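# Pin cable end to reel and hold reel aloft

## Task

Use one gripper to close on the reel so that one of its fingers pins the cable against the reel close to one cable end. Declare completion only while that single grip keeps the reel steady and well above the table, the other arm is away from both reel and cable with nothing in its gripper, and that other arm touches the holding arm lightly at most.

## Robot and tools

Robot: two arms, left_arm and right_arm, each ending in a parallel two-finger gripper. The fingers point along the gripper's own +z axis and separate along its y axis. The reported hand point sits between the finger pads, roughly 1 cm short of the fingertips.

Scene frame: origin on the table top midway between the arms, +z up, +x outward over the table, and left_arm on the +y side. The words left and right are arm names, not image sides. Each result's state line, left_arm: ... | right_arm: ..., lists end_effector_position in metres and end_effector_quat_wxyz in this frame; at long reach the printed position may be somewhat off. grip_measured is the finger opening on the same -1..1 scale you command; the last Joint positions value per arm is the opening in metres. Readings can be off by about 1 mm per gripper, consistently. Joint ranges (rad): waist -2.880..2.880, shoulder 0.000..3.142, elbow 0.000..3.019, wrist pitch -1.693..1.571, wrist yaw -1.571..1.571, wrist roll -2.094..2.094.

A row is always 14 numbers, each in [-1, 1], covering both arms even if one is idle: left_arm dx, dy, dz, rx, ry, rz, opening, then right_arm in the same seven. dx..rz are a relative offset, not a pose: they are expressed in that gripper's own axes and counted from the gripper pose in the most recent result showing it (before any such result in the scene, and for later calls within one reply, from where the robot is when the action begins). Scale: 1.0 equals 0.6 m for translation or 180 degrees for rotation; rx, ry, rz form one rotation vector. Opening is absolute: +1 fully open (0.094 m), -1 closed. Zero offsets are not a hold; they pull the arm back toward the reference pose.

Tools:
execute_actions {actions, pictures}. actions is a list with zero or one item. Empty list: just report the state. An action item {rows, steps}: up to 15 rows, steps up to 15 (default 15), each step 1/30 s; each row applies for one step and the last row repeats if steps exceed rows. Every row is measured from the same reference pose, not from the previous row. A wait item {steps} without rows: up to 300 steps, counted from the previous result, so time spent composing the reply is included. pictures toggles camera images (on by default). A refused call does nothing to the robot.
move {target, speed}: target is one 14-number row as above (offsets from the same reference). Each gripper follows a straight path toward its target; all paths finish together, lasting 0.5 to 10 s, and stop short if longer is needed. Rotation takes the shorter way. speed is top path speed in m/s, 0.002 to 0.5, default 0.25; turning is capped at twice that in rad/s. Openings are sent at the start. Paths ignore obstacles and the other arm; grippers lag, wander, and may exceed speed near full arm extension. Faster contact means harder impact, and aiming further past a contact presses harder. The result adds a move: line giving the ending (done, off_target, moving, held, fault) and which limits acted, plus each gripper's distance from its target. If only one arm is named, the other finished fine. held ending: a check blocked that arm's final step. limits=paced: the pose was clipped. limits=held: some steps were blocked en route, after which the arm may surge faster than speed.
wait {seconds}: 0 to 10 s, sends nothing new.
zoom_image {camera, region}: camera is cam_high, cam_low, cam_left_wrist or cam_right_wrist (all 504x504); region [x0, y0, x1, y1] in pixels from the top-left, at most 504 by 504.
finished_scene {scene}: ends the current scene (pass its number) irreversibly and grades it; the goal must already hold and keep holding.

Controller behaviour: every control step the commanded pose is limited to 70 mm and 16 degrees from the measured pose, then damped inverse kinematics drives the joints, favouring position over orientation. Elbows stop just before full straightness. After an action ends, an arm continues only to its last clipped pose, so a distant target may need several calls; check the result and send the remainder. Arms tend to settle a centimetre or more low, and repeated zero offsets let them sag further; to keep an arm in place, send the correction back to its desired pose in a reply's first call, zeros afterward, and raise the aim if it still droops. A Hand target line shows where each gripper is being driven. A pose unreachable line means the clearance check altered or blocked that arm's command; HELD marks affected steps. The simulation keeps running while you think and write.

Gripping: to hold something, command an opening below grip_measured; about 0.03 below is firm, less is gentler. Pad force tops out near 50 to 62 N (less on some grippers, less on parts under about 2 mm thick), with a brief spike at first contact. Fingers already moving keep moving when nothing new is sent.

Hazards: knocking anything off the table fails the task. Do not let the arms collide or press hard on each other. Avoid drops, slips, slams and hard shoves. Loose objects may occasionally get a brief nudge. Holding a load heats motors; a MOTOR HOT line appears from 85 °C, and at 100 °C an OVER-TEMPERATURE FAULT makes that arm release and fall. Any FAULT line means an arm stopped; a stopped arm pressing on an object usually keeps pressing until commanded otherwise.

Each tool is called after "Emit:" by a JSON object that holds its "fn" and its "kwargs".

## Session

Emit:
{"fn": "execute_actions", "kwargs": {"actions": []}}

Scene clock: 0.00 s of 4800.00 s.
left_arm: end_effector_position=(+0.3321, +0.2147, +0.3427) grip_measured=+1.000 end_effector_quat_wxyz=(+0.216, -0.450, +0.863, +0.080) | right_arm: end_effector_position=(+0.2592, -0.3493, +0.0939) grip_measured=+1.000 end_effector_quat_wxyz=(+0.029, -0.127, +0.986, -0.100)
Joint positions: left_arm=[-0.265  1.006  1.223 -1.61  -0.432 -1.291  0.094] | right_arm=[ 0.239  1.118  0.672 -1.072  0.203 -0.099  0.094]
Joint velocities: left_arm=[ 0.005 -0.005  0.017 -0.002 -0.007 -0.037  0.   ] | right_arm=[ 0.005 -0.005  0.002  0.002  0.022  0.022  0.   ]
Motor temperatures (°C, as the motors report them): left_arm=[23 30 42 26 23 26] | right_arm=[24 28 37 26 25 25]
Hand target (left_arm): +0.336, +0.213, +0.352; +0.224, -0.452, +0.860, +0.071
Hand target (right_arm): +0.268, -0.348, +0.101; +0.039, -0.126, +0.986, -0.100

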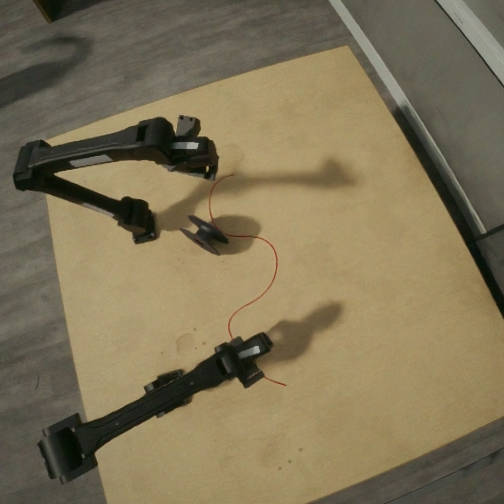

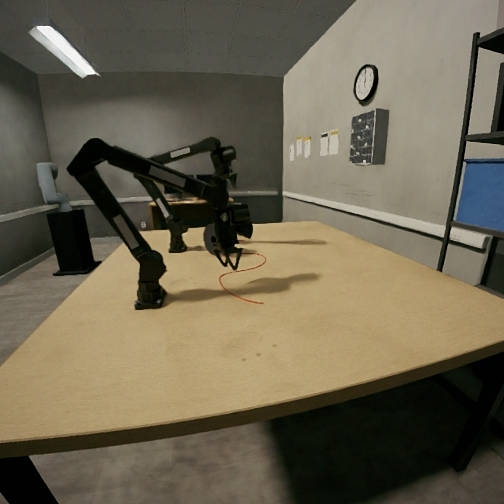

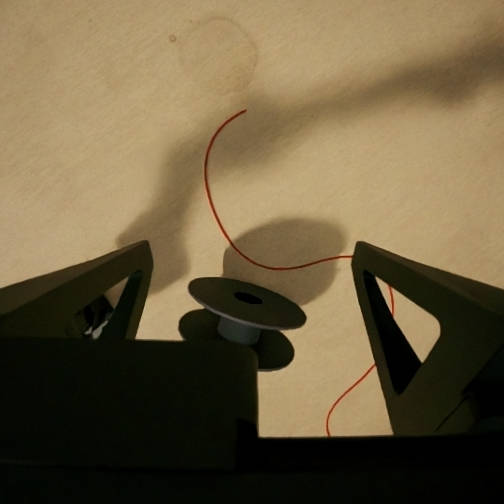

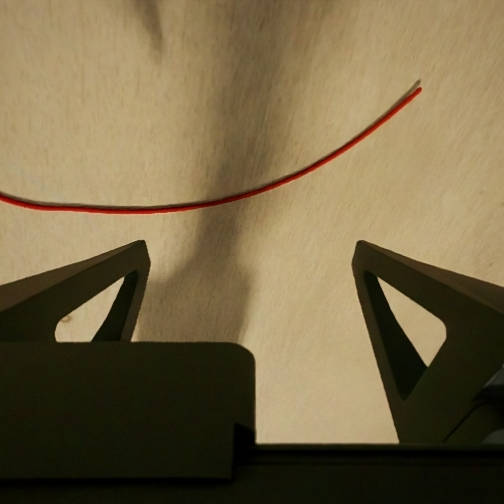

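Emit:
{"fn": "move", "kwargs": {"target": [0.292,0.119,0.077,0.284,-0.017,0.502,0.5, -0.188,-0.115,0.057,0,0,-0.6,0.2], "speed": 0.3}}

Scene clock: 123.77 s of 4800.00 s.
left_arm: end_effector_position=(+0.2041, +0.1395, +0.2212) grip_measured=+0.502 end_effector_quat_wxyz=(+0.275, +0.397, +0.867, -0.128) | right_arm: end_effector_position=(+0.3648, -0.3879, +0.0721) grip_measured=+0.202 end_effector_quat_wxyz=(+0.079, +0.861, -0.499, +0.067)
Joint positions: left_arm=[-0.239  0.4    0.622 -1.243  0.292  0.434  0.071] | right_arm=[ 0.093  1.461  0.91  -0.986  0.204 -2.078  0.056]
Joint velocities: left_arm=[-0.015 -0.015 -0.012  0.007 -0.051 -0.037 -0.001] | right_arm=[-0.005  0.005 -0.007  0.002 -0.007  0.022  0.   ]
Motor temperatures (°C, as the motors report them): left_arm=[23 28 51 27 24 26] | right_arm=[24 28 45 26 25 25]
Hand target (left_arm): +0.202, +0.141, +0.217; +0.271, +0.398, +0.867, -0.128
Hand target (right_arm): +0.387, -0.390, +0.082; +0.070, +0.861, -0.496, +0.084
Off the commanded pose (left_arm): 0.005 m, 0 deg.
Off the commanded pose (right_arm): 0.024 m, 4 deg.
joint sent to its limit (right arm) — the command would take joint 6 (wrist roll) past its lower limit, so that joint was sent only as far as its limit.
After step 180, 114.00 s passed at rest.
move: off_target (right_arm)

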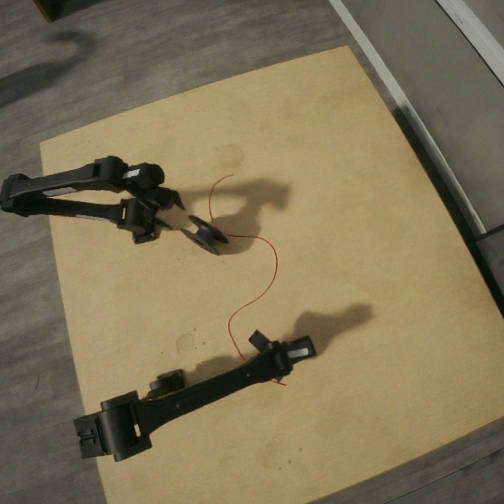

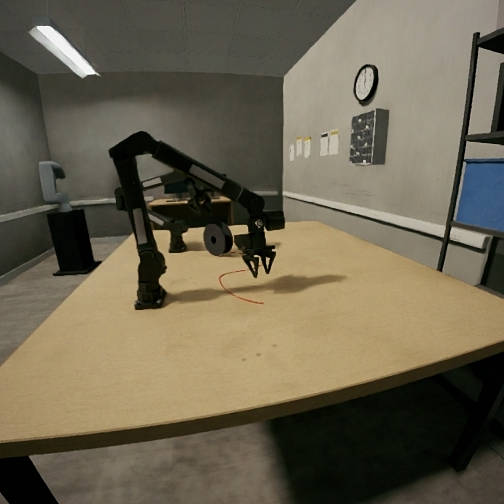

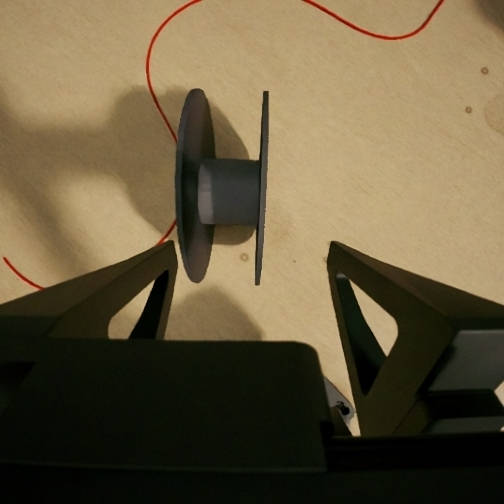

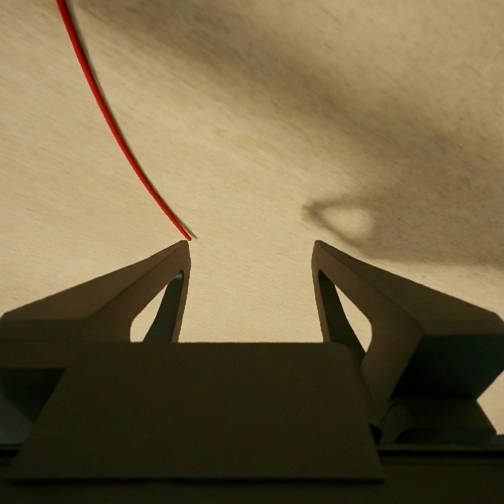

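Emit:
{"fn": "move", "kwargs": {"target": [0,-0.01,0.08,0,0,0,0.5, -0.03,0.167,0.075,0,0,0,0.2], "speed": 0.15}}

Scene clock: 173.40 s of 4800.00 s.
left_arm: end_effector_position=(+0.2169, +0.1159, +0.1865) grip_measured=+0.502 end_effector_quat_wxyz=(+0.276, +0.399, +0.865, -0.127) | right_arm: end_effector_position=(+0.2678, -0.4269, +0.0280) grip_measured=+0.202 end_effector_quat_wxyz=(+0.107, +0.833, -0.540, +0.062)
Joint positions: left_arm=[-0.375  0.451  0.535 -1.073  0.219  0.321  0.071] | right_arm=[-0.012  1.324  0.625 -0.862  0.247 -2.079  0.056]
Joint velocities: left_arm=[-0.005  0.015 -0.027 -0.017  0.007  0.022 -0.   ] | right_arm=[-0.015 -0.005  0.002  0.017 -0.037  0.007  0.   ]
Motor temperatures (°C, as the motors report them): left_arm=[23 27 48 27 24 26] | right_arm=[24 29 47 26 25 25]
Hand target (left_arm): +0.218, +0.115, +0.182; +0.275, +0.397, +0.866, -0.127
Hand target (right_arm): +0.271, -0.429, +0.029; +0.104, +0.834, -0.538, +0.073
Off the commanded pose (left_arm): 0.005 m, 0 deg.
Off the commanded pose (right_arm): 0.006 m, 7 deg.
joint sent to its limit (right arm) — the command would take joint 6 (wrist roll) past its lower limit, so that joint was sent only as far as its limit.
After step 180, 42.53 s passed at rest.
move: off_target (right_arm)

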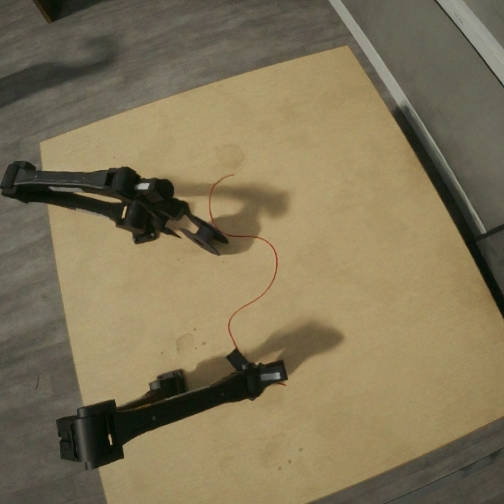

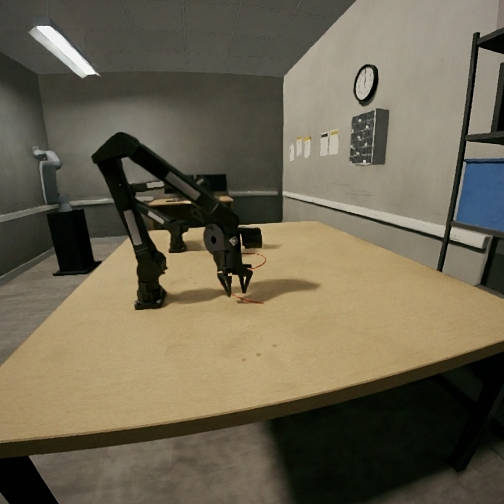

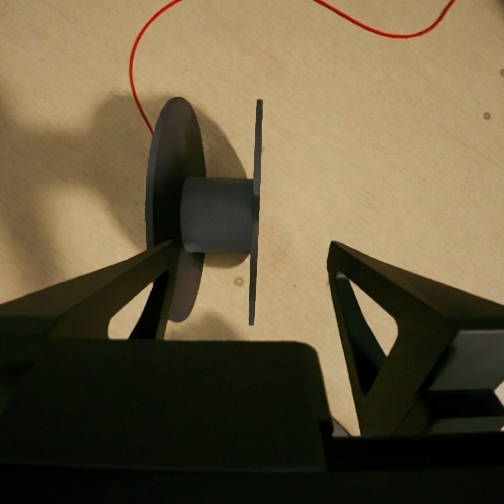

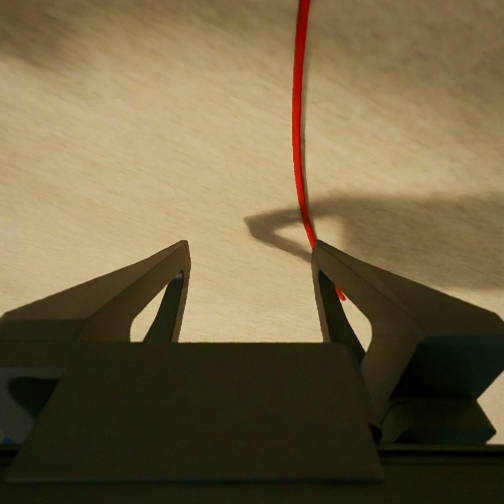

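Emit:
{"fn": "move", "kwargs": {"target": [0,0,0.085,0,0,0,0.5, -0.09,-0.052,0.0,0,0,0,0.2], "speed": 0.1}}

Scene clock: 201.57 s of 4800.00 s.
left_arm: end_effector_position=(+0.2363, +0.0947, +0.1492) grip_measured=+0.502 end_effector_quat_wxyz=(+0.275, +0.400, +0.865, -0.126) | right_arm: end_effector_position=(+0.2701, -0.3693, +0.0141) grip_measured=+0.202 end_effector_quat_wxyz=(+0.109, +0.836, -0.534, +0.062)
Joint positions: left_arm=[-0.438  0.565  0.461 -0.876  0.184  0.27   0.071] | right_arm=[ 0.189  1.376  0.625 -0.861  0.247 -1.886  0.056]
Joint velocities: left_arm=[ 0.015 -0.024 -0.012  0.012 -0.037 -0.007 -0.001] | right_arm=[-0.005  0.005 -0.007  0.007  0.037  0.051  0.   ]
Motor temperatures (°C, as the motors report them): left_arm=[23 27 49 27 24 26] | right_arm=[24 28 43 26 25 25]
Hand target (left_arm): +0.236, +0.094, +0.146; +0.276, +0.399, +0.865, -0.126
Hand target (right_arm): +0.274, -0.369, +0.013; +0.110, +0.832, -0.540, +0.064
Off the commanded pose (left_arm): 0.004 m, 0 deg.
Off the commanded pose (right_arm): 0.005 m, 1 deg.
After step 180, 21.10 s passed at rest.
move: done

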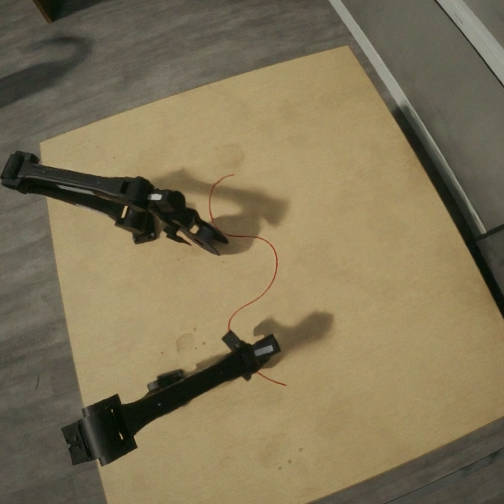

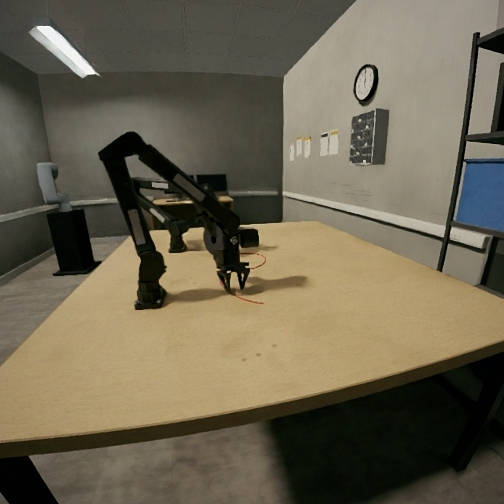

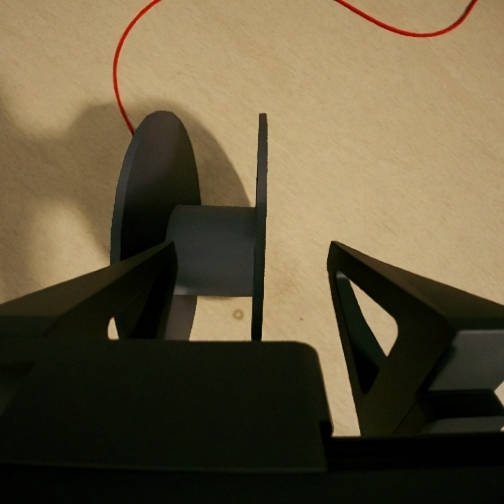

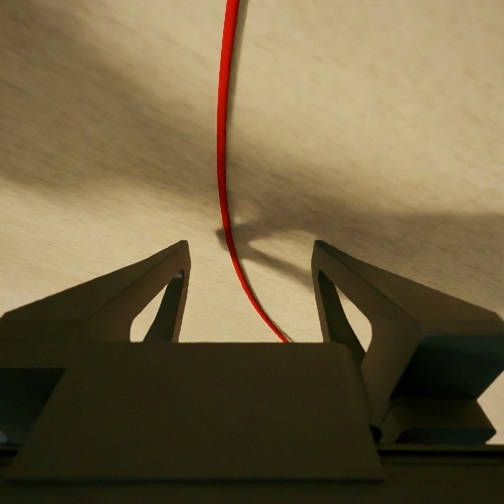

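Emit:
{"fn": "move", "kwargs": {"target": [0,-0.022,0.04,0,0,0,0.5, 0.075,-0.033,0.025,0,0,-0.06,0.2], "speed": 0.06}}

Scene clock: 224.07 s of 4800.00 s.
left_arm: end_effector_position=(+0.2363, +0.0768, +0.1354) grip_measured=+0.502 end_effector_quat_wxyz=(+0.278, +0.401, +0.864, -0.126) | right_arm: end_effector_position=(+0.2917, -0.3993, +0.0093) grip_measured=+0.202 end_effector_quat_wxyz=(+0.135, +0.862, -0.486, +0.051)
Joint positions: left_arm=[-0.529  0.61   0.433 -0.787  0.132  0.197  0.071] | right_arm=[ 0.104  1.459  0.686 -0.852  0.285 -2.08   0.056]
Joint velocities: left_arm=[-0.005 -0.015  0.017  0.002 -0.066 -0.037 -0.   ] | right_arm=[ 0.005 -0.015 -0.002 -0.017  0.095 -0.022 -0.001]
Motor temperatures (°C, as the motors report them): left_arm=[23 27 48 27 24 26] | right_arm=[24 28 42 26 25 25]
Hand target (left_arm): +0.235, +0.076, +0.130; +0.276, +0.400, +0.865, -0.125
Hand target (right_arm): +0.306, -0.403, +0.008; +0.133, +0.862, -0.486, +0.057
Off the commanded pose (left_arm): 0.006 m, 0 deg.
Off the commanded pose (right_arm): 0.016 m, 5 deg.
joint sent to its limit (right arm) — the command would take joint 6 (wrist roll) past its lower limit, so that joint was sent only as far as its limit.
After step 180, 14.63 s passed at rest.
move: off_target (right_arm)

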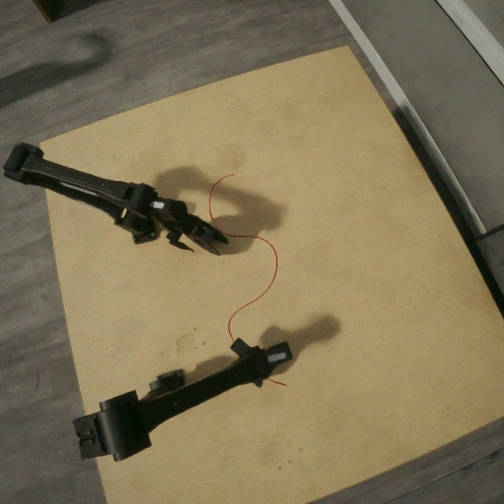

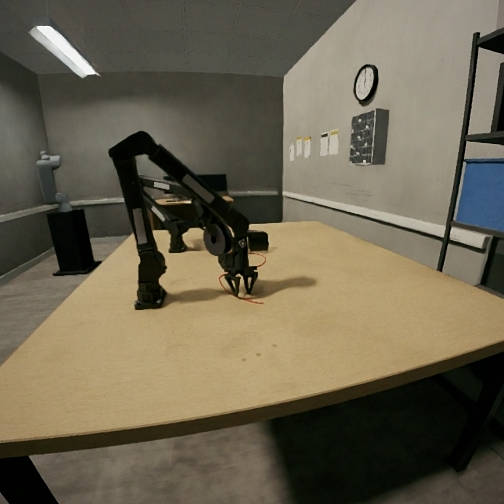

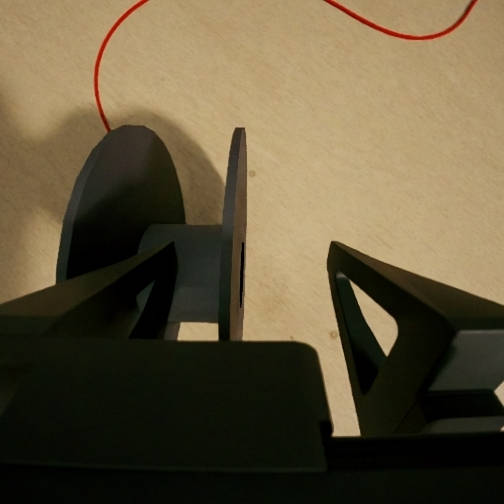

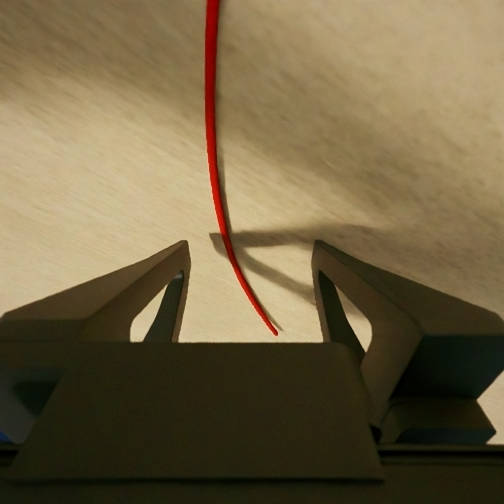

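Emit:
{"fn": "move", "kwargs": {"target": [0,0,0,0,0,0,0.5, -0.085,0.02,-0.016,0,0,0,0.2], "speed": 0.06}}

Scene clock: 234.00 s of 4800.00 s.
left_arm: end_effector_position=(+0.2363, +0.0768, +0.1354) grip_measured=+0.502 end_effector_quat_wxyz=(+0.278, +0.400, +0.864, -0.126) | right_arm: end_effector_position=(+0.2637, -0.3632, +0.0097) grip_measured=+0.202 end_effector_quat_wxyz=(+0.133, +0.864, -0.482, +0.060)
Joint positions: left_arm=[-0.529  0.61   0.433 -0.787  0.132  0.195  0.071] | right_arm=[ 0.236  1.392  0.617 -0.868  0.285 -1.953  0.056]
Joint velocities: left_arm=[-0.015  0.015 -0.017  0.012  0.007 -0.037 -0.001] | right_arm=[-0.005 -0.015  0.012  0.002 -0.051 -0.007  0.   ]
Motor temperatures (°C, as the motors report them): left_arm=[23 26 48 27 24 26] | right_arm=[24 28 43 26 25 25]
Hand target (left_arm): +0.236, +0.077, +0.135; +0.278, +0.401, +0.864, -0.126
Hand target (right_arm): +0.255, -0.362, +0.009; +0.137, +0.862, -0.485, +0.052
Off the commanded pose (left_arm): 0.000 m, 0 deg.
Off the commanded pose (right_arm): 0.009 m, 1 deg.
After step 180, 2.73 s passed at rest.
move: done

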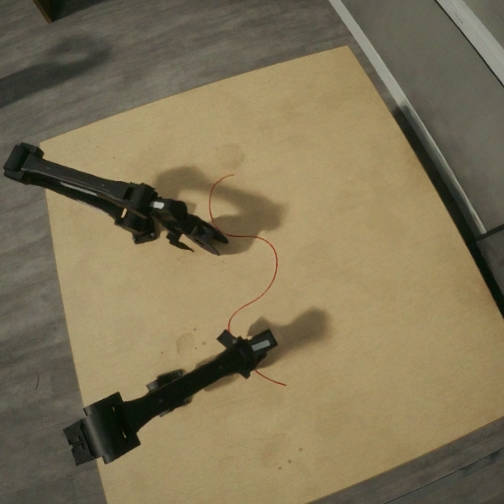

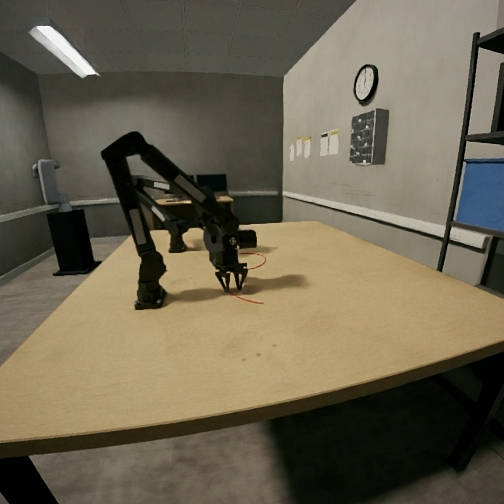

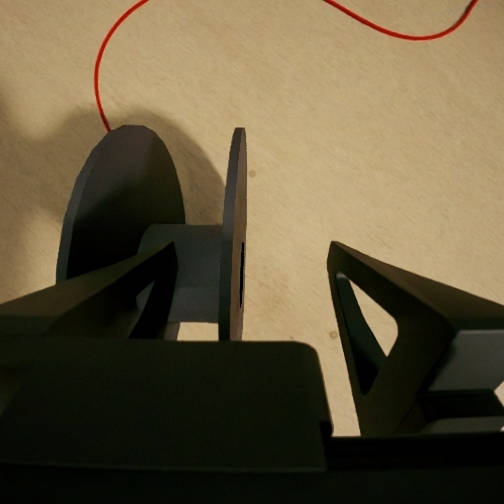

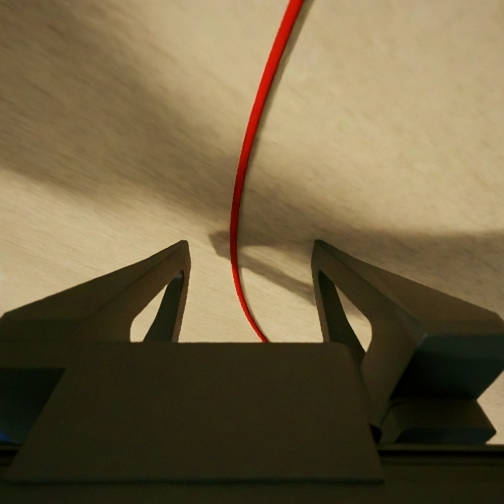

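Emit:
{"fn": "execute_actions", "kwargs": {"actions": [{"rows": [[0,0,0,0,0,0,0.5, 0,0,0.003,0,0,0,-1.0]], "steps": 15}], "pictures": false}}

Emit:
{"fn": "execute_actions", "kwargs": {"actions": [{"rows": [[0,0,0,0,0,0,0.5, 0,0,0,0,0,0,-1.0]], "steps": 15}]}}

Scene clock: 242.17 s of 4800.00 s.
left_arm: end_effector_position=(+0.2363, +0.0768, +0.1354) grip_measured=+0.502 end_effector_quat_wxyz=(+0.278, +0.400, +0.864, -0.126) | right_arm: end_effector_position=(+0.2637, -0.3632, +0.0097) grip_measured=-0.990 end_effector_quat_wxyz=(+0.133, +0.863, -0.484, +0.061)
Joint positions: left_arm=[-0.529  0.61   0.433 -0.787  0.132  0.195  0.071] | right_arm=[ 0.236  1.392  0.617 -0.868  0.285 -1.949  0.   ]
Joint velocities: left_arm=[-0.015 -0.015  0.007 -0.002 -0.007 -0.095 -0.   ] | right_arm=[-0.015  0.015 -0.002 -0.002  0.007  0.066  0.   ]
Motor temperatures (°C, as the motors report them): left_arm=[23 26 49 27 24 26] | right_arm=[24 28 42 26 25 25]
Hand target (left_arm): +0.236, +0.077, +0.135; +0.278, +0.400, +0.864, -0.126
Hand target (right_arm): +0.264, -0.364, +0.008; +0.133, +0.864, -0.482, +0.061
Off the commanded pose (left_arm): 0.000 m, 0 deg.
Off the commanded pose (right_arm): 0.002 m, 0 deg.
Steps of this call (steps 1 to 180: nothing new was sent; then 1.67 s passed at rest; steps 181 to 195: all 15 steps of this action). Readings (end_effector_position):
181: left_arm (+0.2363, +0.0768, +0.1354) | right_arm (+0.2637, -0.3632, +0.0097)
182: left_arm (+0.2363, +0.0768, +0.1354) | right_arm (+0.2637, -0.3632, +0.0097)
184: left_arm (+0.2363, +0.0768, +0.1354) | right_arm (+0.2637, -0.3632, +0.0097)
188: left_arm (+0.2363, +0.0768, +0.1354) | right_arm (+0.2637, -0.3632, +0.0097)
195: the state above

Scene clock: 242.67 s of 4800.00 s.
left_arm: end_effector_position=(+0.2363, +0.0768, +0.1354) grip_measured=+0.502 end_effector_quat_wxyz=(+0.278, +0.400, +0.864, -0.126) | right_arm: end_effector_position=(+0.2637, -0.3632, +0.0097) grip_measured=-0.990 end_effector_quat_wxyz=(+0.133, +0.863, -0.484, +0.061)
Joint positions: left_arm=[-0.529  0.61   0.433 -0.787  0.132  0.195  0.071] | right_arm=[ 0.236  1.392  0.617 -0.868  0.285 -1.949  0.   ]
Joint velocities: left_arm=[-0.005 -0.015 -0.007  0.002 -0.022  0.007 -0.   ] | right_arm=[ 0.005 -0.005  0.012 -0.012  0.081 -0.037  0.   ]
Motor temperatures (°C, as the motors report them): left_arm=[23 26 49 27 24 26] | right_arm=[24 28 42 26 25 25]
Hand target (left_arm): +0.236, +0.077, +0.135; +0.278, +0.400, +0.864, -0.126
Hand target (right_arm): +0.264, -0.363, +0.010; +0.133, +0.863, -0.484, +0.061
Off the commanded pose (left_arm): 0.000 m, 0 deg.
Off the commanded pose (right_arm): 0.000 m, 0 deg.
Steps of this call (steps 1 to 15: all 15 steps of this action). Readings (end_effector_position):
1: left_arm (+0.2363, +0.0768, +0.1354) | right_arm (+0.2637, -0.3632, +0.0097)
2: left_arm (+0.2363, +0.0768, +0.1354) | right_arm (+0.2637, -0.3632, +0.0097)
4: left_arm (+0.2363, +0.0768, +0.1354) | right_arm (+0.2637, -0.3632, +0.0097)
8: left_arm (+0.2363, +0.0768, +0.1354) | right_arm (+0.2637, -0.3632, +0.0097)
15: the state above

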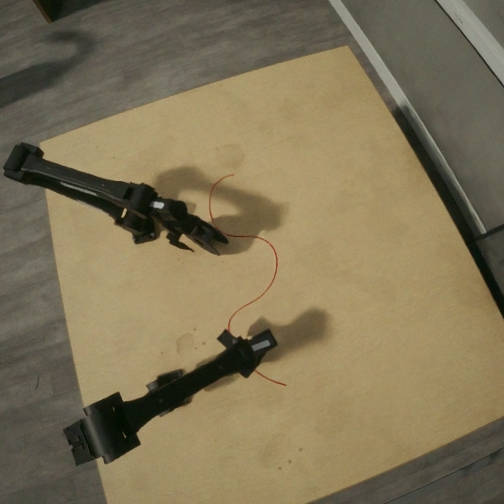

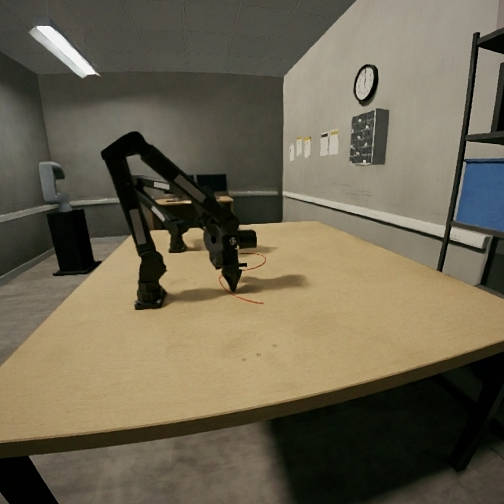

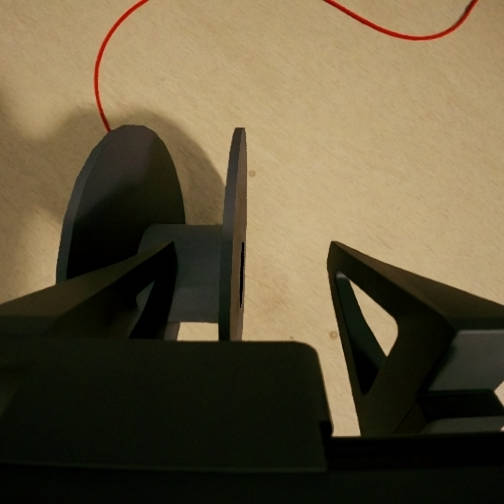

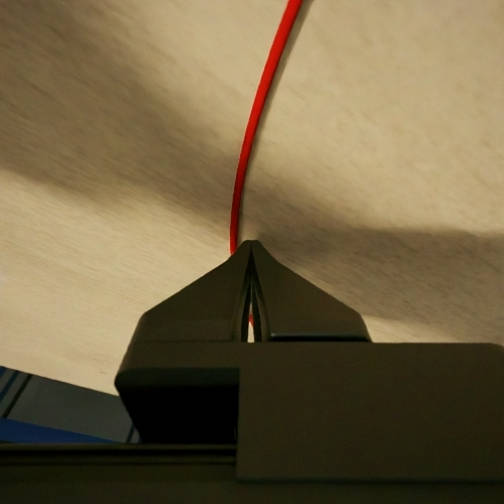

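Emit:
{"fn": "execute_actions", "kwargs": {"actions": [{"rows": [[0,0,0,0,0,0,0.5, 0,0,0,0,0,0,0.0]], "steps": 12}], "pictures": false}}

Emit:
{"fn": "move", "kwargs": {"target": [0,0,0,0,0,0,0.5, 0,0.012,0.02,0,0,0,0.0], "speed": 0.03}}

Scene clock: 251.43 s of 4800.00 s.
left_arm: end_effector_position=(+0.2363, +0.0768, +0.1354) grip_measured=+0.502 end_effector_quat_wxyz=(+0.278, +0.400, +0.864, -0.126) | right_arm: end_effector_position=(+0.2637, -0.3632, +0.0097) grip_measured=-0.002 end_effector_quat_wxyz=(+0.133, +0.863, -0.484, +0.061)
Joint positions: left_arm=[-0.529  0.61   0.433 -0.787  0.132  0.195  0.071] | right_arm=[ 0.236  1.392  0.617 -0.868  0.285 -1.949  0.047]
Joint velocities: left_arm=[-0.015 -0.005  0.017  0.007  0.007  0.037  0.   ] | right_arm=[ 0.005  0.005  0.007  0.012 -0.066  0.007 -0.001]
Motor temperatures (°C, as the motors report them): left_arm=[23 26 49 27 24 26] | right_arm=[24 28 41 26 25 25]
Hand target (left_arm): +0.236, +0.077, +0.135; +0.278, +0.400, +0.864, -0.126
Hand target (right_arm): +0.264, -0.363, +0.010; +0.133, +0.863, -0.484, +0.061
Off the commanded pose (left_arm): 0.000 m, 0 deg.
Off the commanded pose (right_arm): 0.000 m, 0 deg.
Steps of this call (steps 1 to 180: nothing new was sent; then 2.37 s passed at rest; steps 181 to 192: all 12 steps of this action). Readings (end_effector_position):
181: left_arm (+0.2363, +0.0768, +0.1354) | right_arm (+0.2637, -0.3632, +0.0097)
182: left_arm (+0.2363, +0.0768, +0.1354) | right_arm (+0.2637, -0.3632, +0.0097)
184: left_arm (+0.2363, +0.0768, +0.1354) | right_arm (+0.2637, -0.3632, +0.0097)
188: left_arm (+0.2363, +0.0768, +0.1354) | right_arm (+0.2637, -0.3632, +0.0097)
192: the state above

Scene clock: 252.37 s of 4800.00 s.
left_arm: end_effector_position=(+0.2363, +0.0768, +0.1354) grip_measured=+0.502 end_effector_quat_wxyz=(+0.278, +0.400, +0.864, -0.126) | right_arm: end_effector_position=(+0.2640, -0.3651, +0.0080) grip_measured=-0.002 end_effector_quat_wxyz=(+0.129, +0.863, -0.484, +0.065)
Joint positions: left_arm=[-0.529  0.61   0.433 -0.787  0.132  0.195  0.071] | right_arm=[ 0.229  1.387  0.607 -0.848  0.285 -1.957  0.047]
Joint velocities: left_arm=[-0.005 -0.005 -0.012  0.007  0.022 -0.066  0.   ] | right_arm=[-0.005 -0.005 -0.002  0.002 -0.022 -0.007 -0.   ]
Motor temperatures (°C, as the motors report them): left_arm=[23 26 49 27 24 26] | right_arm=[24 28 41 26 25 25]
Hand target (left_arm): +0.236, +0.077, +0.135; +0.278, +0.400, +0.864, -0.126
Hand target (right_arm): +0.257, -0.370, -0.000; +0.133, +0.863, -0.484, +0.060
Off the commanded pose (left_arm): 0.000 m, 0 deg.
Off the commanded pose (right_arm): 0.012 m, 1 deg.
move: off_target (right_arm)

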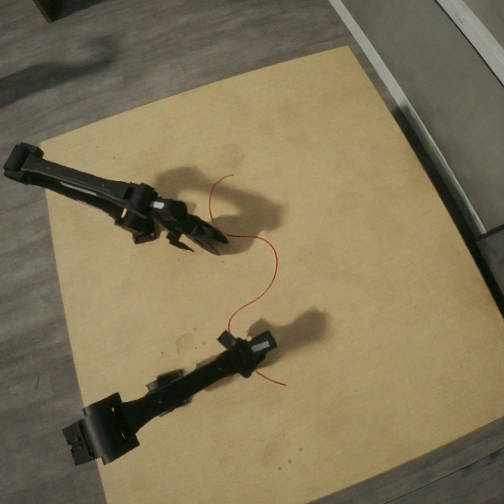

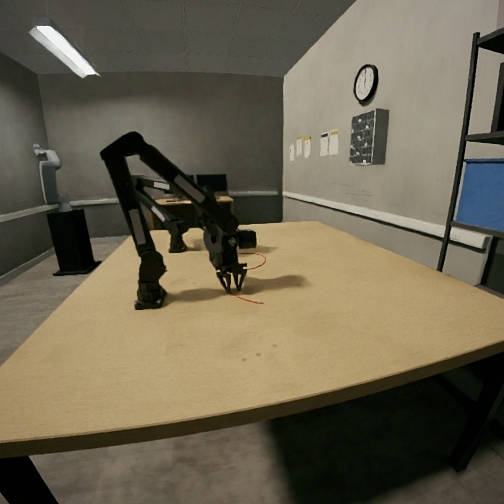

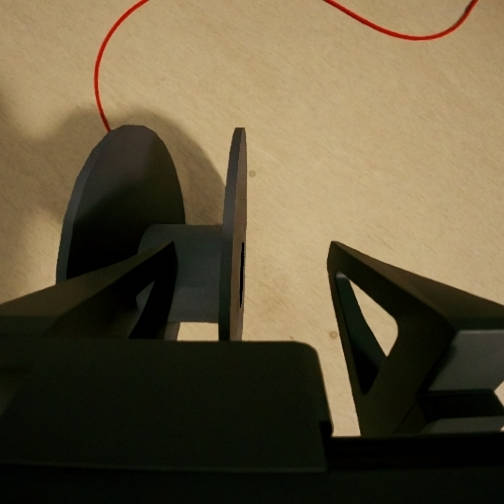

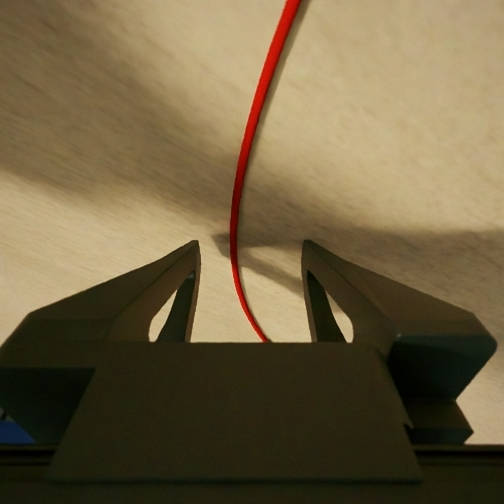

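Emit:
{"fn": "move", "kwargs": {"target": [0,0,0,0,0,0,0.5, 0,0.01,0.0,0.058,-0.08,0,0.0], "speed": 0.05}}

Emit:
{"fn": "move", "kwargs": {"target": [0,0,0,0,0,0,0.5, 0,0.0,0.012,0,0,0,0.0], "speed": 0.03}}

Scene clock: 266.73 s of 4800.00 s.
left_arm: end_effector_position=(+0.2363, +0.0768, +0.1354) grip_measured=+0.502 end_effector_quat_wxyz=(+0.278, +0.400, +0.864, -0.126) | right_arm: end_effector_position=(+0.2576, -0.3640, +0.0087) grip_measured=-0.002 end_effector_quat_wxyz=(+0.005, +0.859, -0.511, -0.001)
Joint positions: left_arm=[-0.529  0.61   0.433 -0.787  0.132  0.195  0.071] | right_arm=[ 0.065  1.328  0.58  -0.83   0.008 -2.079  0.047]
Joint velocities: left_arm=[ 0.015  0.005  0.007 -0.012 -0.022  0.051 -0.   ] | right_arm=[-0.015  0.005  0.012  0.002 -0.007 -0.007  0.002]
Motor temperatures (°C, as the motors report them): left_arm=[23 26 49 27 24 26] | right_arm=[24 28 40 26 25 25]
Hand target (left_arm): +0.236, +0.077, +0.135; +0.278, +0.400, +0.864, -0.126
Hand target (right_arm): +0.259, -0.365, +0.008; -0.001, +0.861, -0.509, +0.005
Off the commanded pose (left_arm): 0.000 m, 0 deg.
Off the commanded pose (right_arm): 0.004 m, 4 deg.
joint sent to its limit (right arm) — the command would take joint 6 (wrist roll) past its lower limit, so that joint was sent only as far as its limit.
After step 180, 5.03 s passed at rest.
move: off_target (right_arm)

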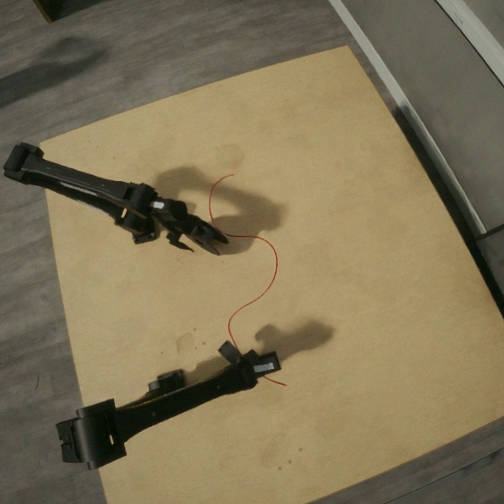

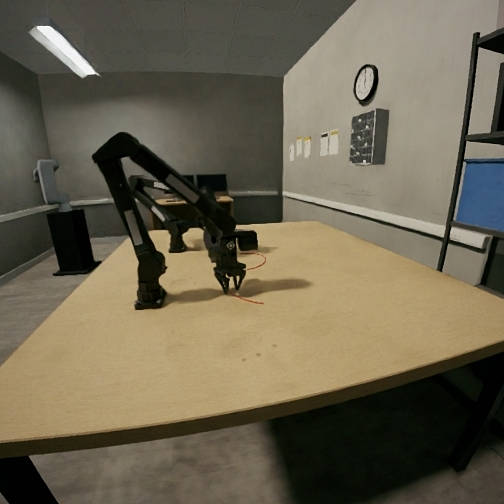

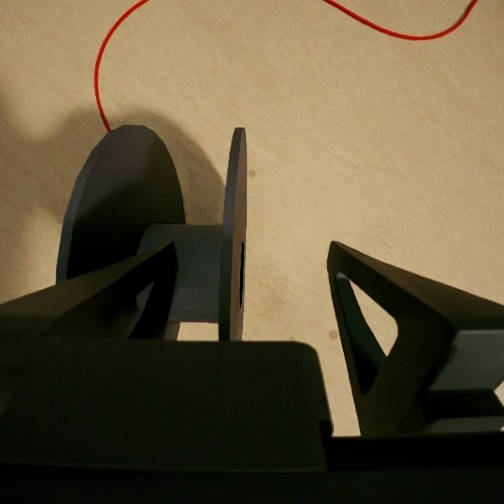

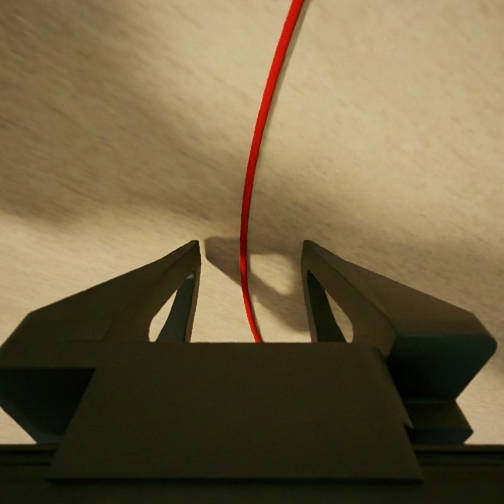

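Scene clock: 267.43 s of 4800.00 s.
left_arm: end_effector_position=(+0.2363, +0.0768, +0.1354) grip_measured=+0.502 end_effector_quat_wxyz=(+0.278, +0.400, +0.864, -0.126) | right_arm: end_effector_position=(+0.2592, -0.3640, +0.0081) grip_measured=-0.002 end_effector_quat_wxyz=(+0.004, +0.859, -0.511, +0.001)
Joint positions: left_arm=[-0.529  0.61   0.433 -0.787  0.132  0.195  0.071] | right_arm=[ 0.065  1.331  0.58  -0.822  0.008 -2.079  0.047]
Joint velocities: left_arm=[-0.015  0.005 -0.017  0.002 -0.066 -0.007  0.   ] | right_arm=[-0.015  0.005  0.002 -0.012  0.007 -0.037 -0.   ]
Motor temperatures (°C, as the motors report them): left_arm=[23 26 49 27 24 26] | right_arm=[24 28 40 26 25 25]
Hand target (left_arm): +0.236, +0.077, +0.135; +0.278, +0.400, +0.864, -0.126
Hand target (right_arm): +0.257, -0.364, +0.002; +0.005, +0.859, -0.511, -0.001
Off the commanded pose (left_arm): 0.000 m, 0 deg.
Off the commanded pose (right_arm): 0.007 m, 0 deg.
move: done

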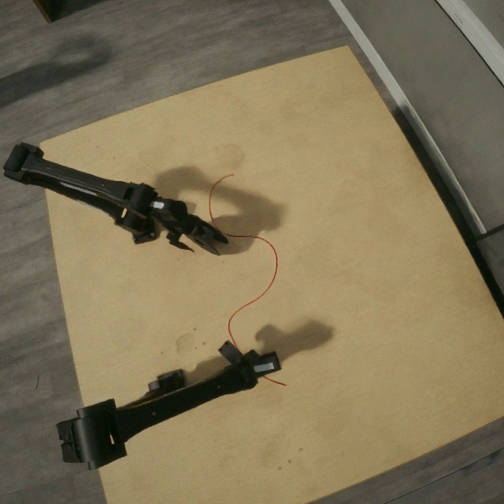

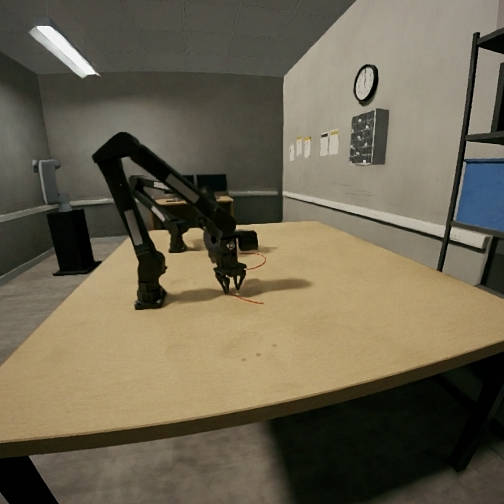

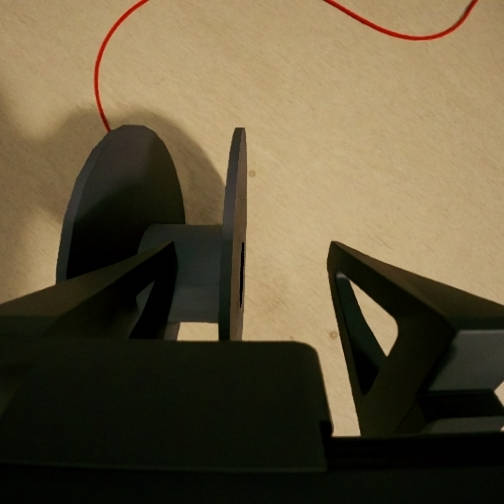

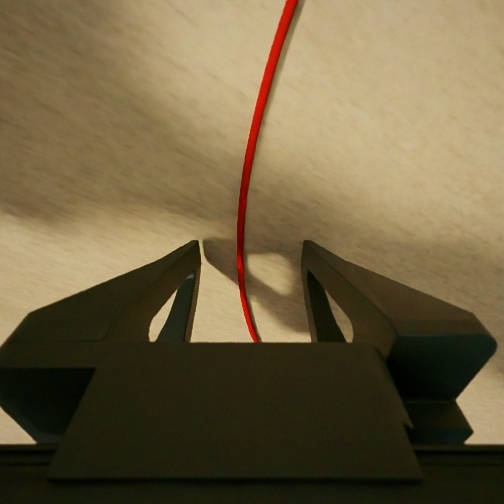

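Emit:
{"fn": "execute_actions", "kwargs": {"actions": [{"rows": [[0,0,0,0,0,0,0.5, 0,0,0.006,0,0,0,-1.0]], "steps": 15}], "pictures": false}}

Emit:
{"fn": "move", "kwargs": {"target": [0,0,0,0,0,0,0.5, 0,0,-0.1,0,0,0,-1.0], "speed": 0.08}}

Scene clock: 272.50 s of 4800.00 s.
left_arm: end_effector_position=(+0.2363, +0.0768, +0.1354) grip_measured=+0.502 end_effector_quat_wxyz=(+0.278, +0.400, +0.864, -0.126) | right_arm: end_effector_position=(+0.2593, -0.3640, +0.0081) grip_measured=-0.990 end_effector_quat_wxyz=(+0.004, +0.859, -0.511, +0.001)
Joint positions: left_arm=[-0.529  0.61   0.433 -0.787  0.132  0.195  0.071] | right_arm=[ 0.065  1.331  0.58  -0.822  0.008 -2.079  0.   ]
Joint velocities: left_arm=[ 0.015 -0.005 -0.012  0.002 -0.037 -0.022 -0.001] | right_arm=[ 0.005 -0.024 -0.012 -0.017 -0.007 -0.007  0.   ]
Motor temperatures (°C, as the motors report them): left_arm=[23 26 49 27 24 26] | right_arm=[24 28 40 26 25 25]
Hand target (left_arm): +0.236, +0.077, +0.135; +0.278, +0.400, +0.864, -0.126
Hand target (right_arm): +0.259, -0.364, +0.005; +0.004, +0.859, -0.511, +0.001
Off the commanded pose (left_arm): 0.000 m, 0 deg.
Off the commanded pose (right_arm): 0.004 m, 0 deg.
Steps of this call (steps 1 to 137: nothing new was sent; steps 138 to 152: all 15 steps of this action). Readings (end_effector_position):
138: left_arm (+0.2363, +0.0768, +0.1354) | right_arm (+0.2593, -0.3640, +0.0081)
139: left_arm (+0.2363, +0.0768, +0.1354) | right_arm (+0.2593, -0.3640, +0.0081)
141: left_arm (+0.2363, +0.0768, +0.1354) | right_arm (+0.2593, -0.3640, +0.0081)
145: left_arm (+0.2363, +0.0768, +0.1354) | right_arm (+0.2593, -0.3640, +0.0081)
152: the state above

Scene clock: 273.83 s of 4800.00 s.
left_arm: end_effector_position=(+0.2363, +0.0768, +0.1354) grip_measured=+0.502 end_effector_quat_wxyz=(+0.278, +0.400, +0.864, -0.126) | right_arm: end_effector_position=(+0.2434, -0.3639, +0.0530) grip_measured=-0.990 end_effector_quat_wxyz=(+0.011, +0.859, -0.511, -0.010)
Joint positions: left_arm=[-0.529  0.61   0.433 -0.787  0.132  0.195  0.071] | right_arm=[ 0.065  1.201  0.621 -1.019  0.008 -2.079  0.   ]
Joint velocities: left_arm=[ 0.005 -0.024 -0.002 -0.002 -0.037  0.007  0.   ] | right_arm=[ 0.005 -0.005  0.002 -0.007  0.022 -0.095 -0.001]
Motor temperatures (°C, as the motors report them): left_arm=[23 26 49 27 24 26] | right_arm=[24 28 40 26 25 25]
Hand target (left_arm): +0.236, +0.077, +0.135; +0.278, +0.400, +0.864, -0.126
Hand target (right_arm): +0.258, -0.363, +0.067; +0.004, +0.859, -0.511, +0.001
Off the commanded pose (left_arm): 0.000 m, 0 deg.
Off the commanded pose (right_arm): 0.022 m, 2 deg.
move: off_target (right_arm)

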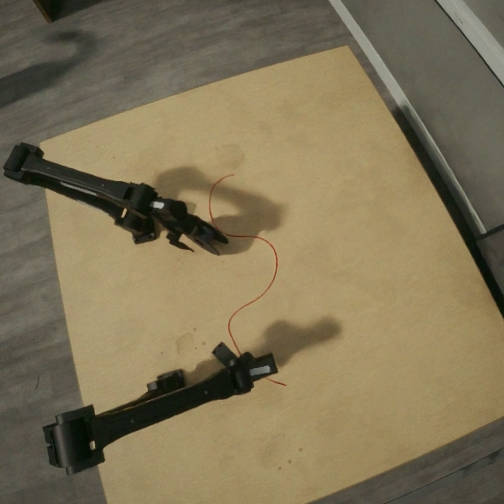

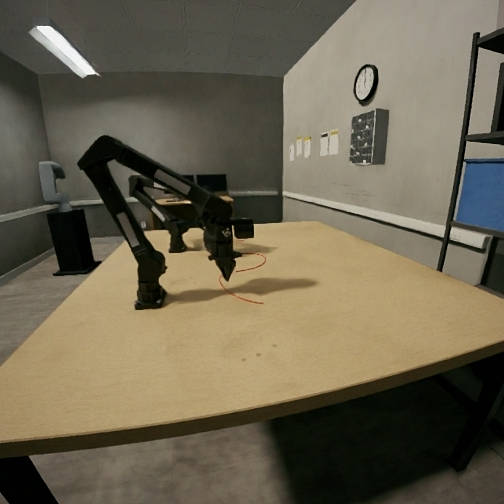

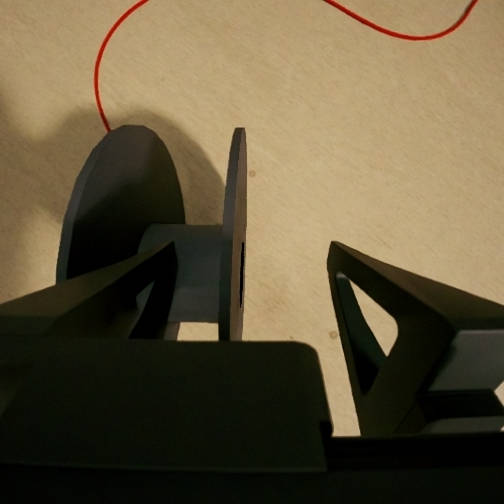

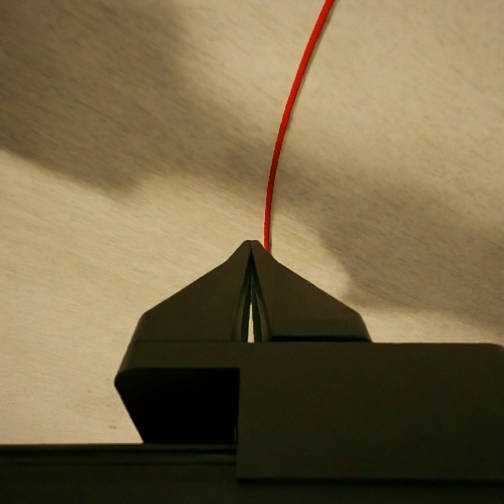

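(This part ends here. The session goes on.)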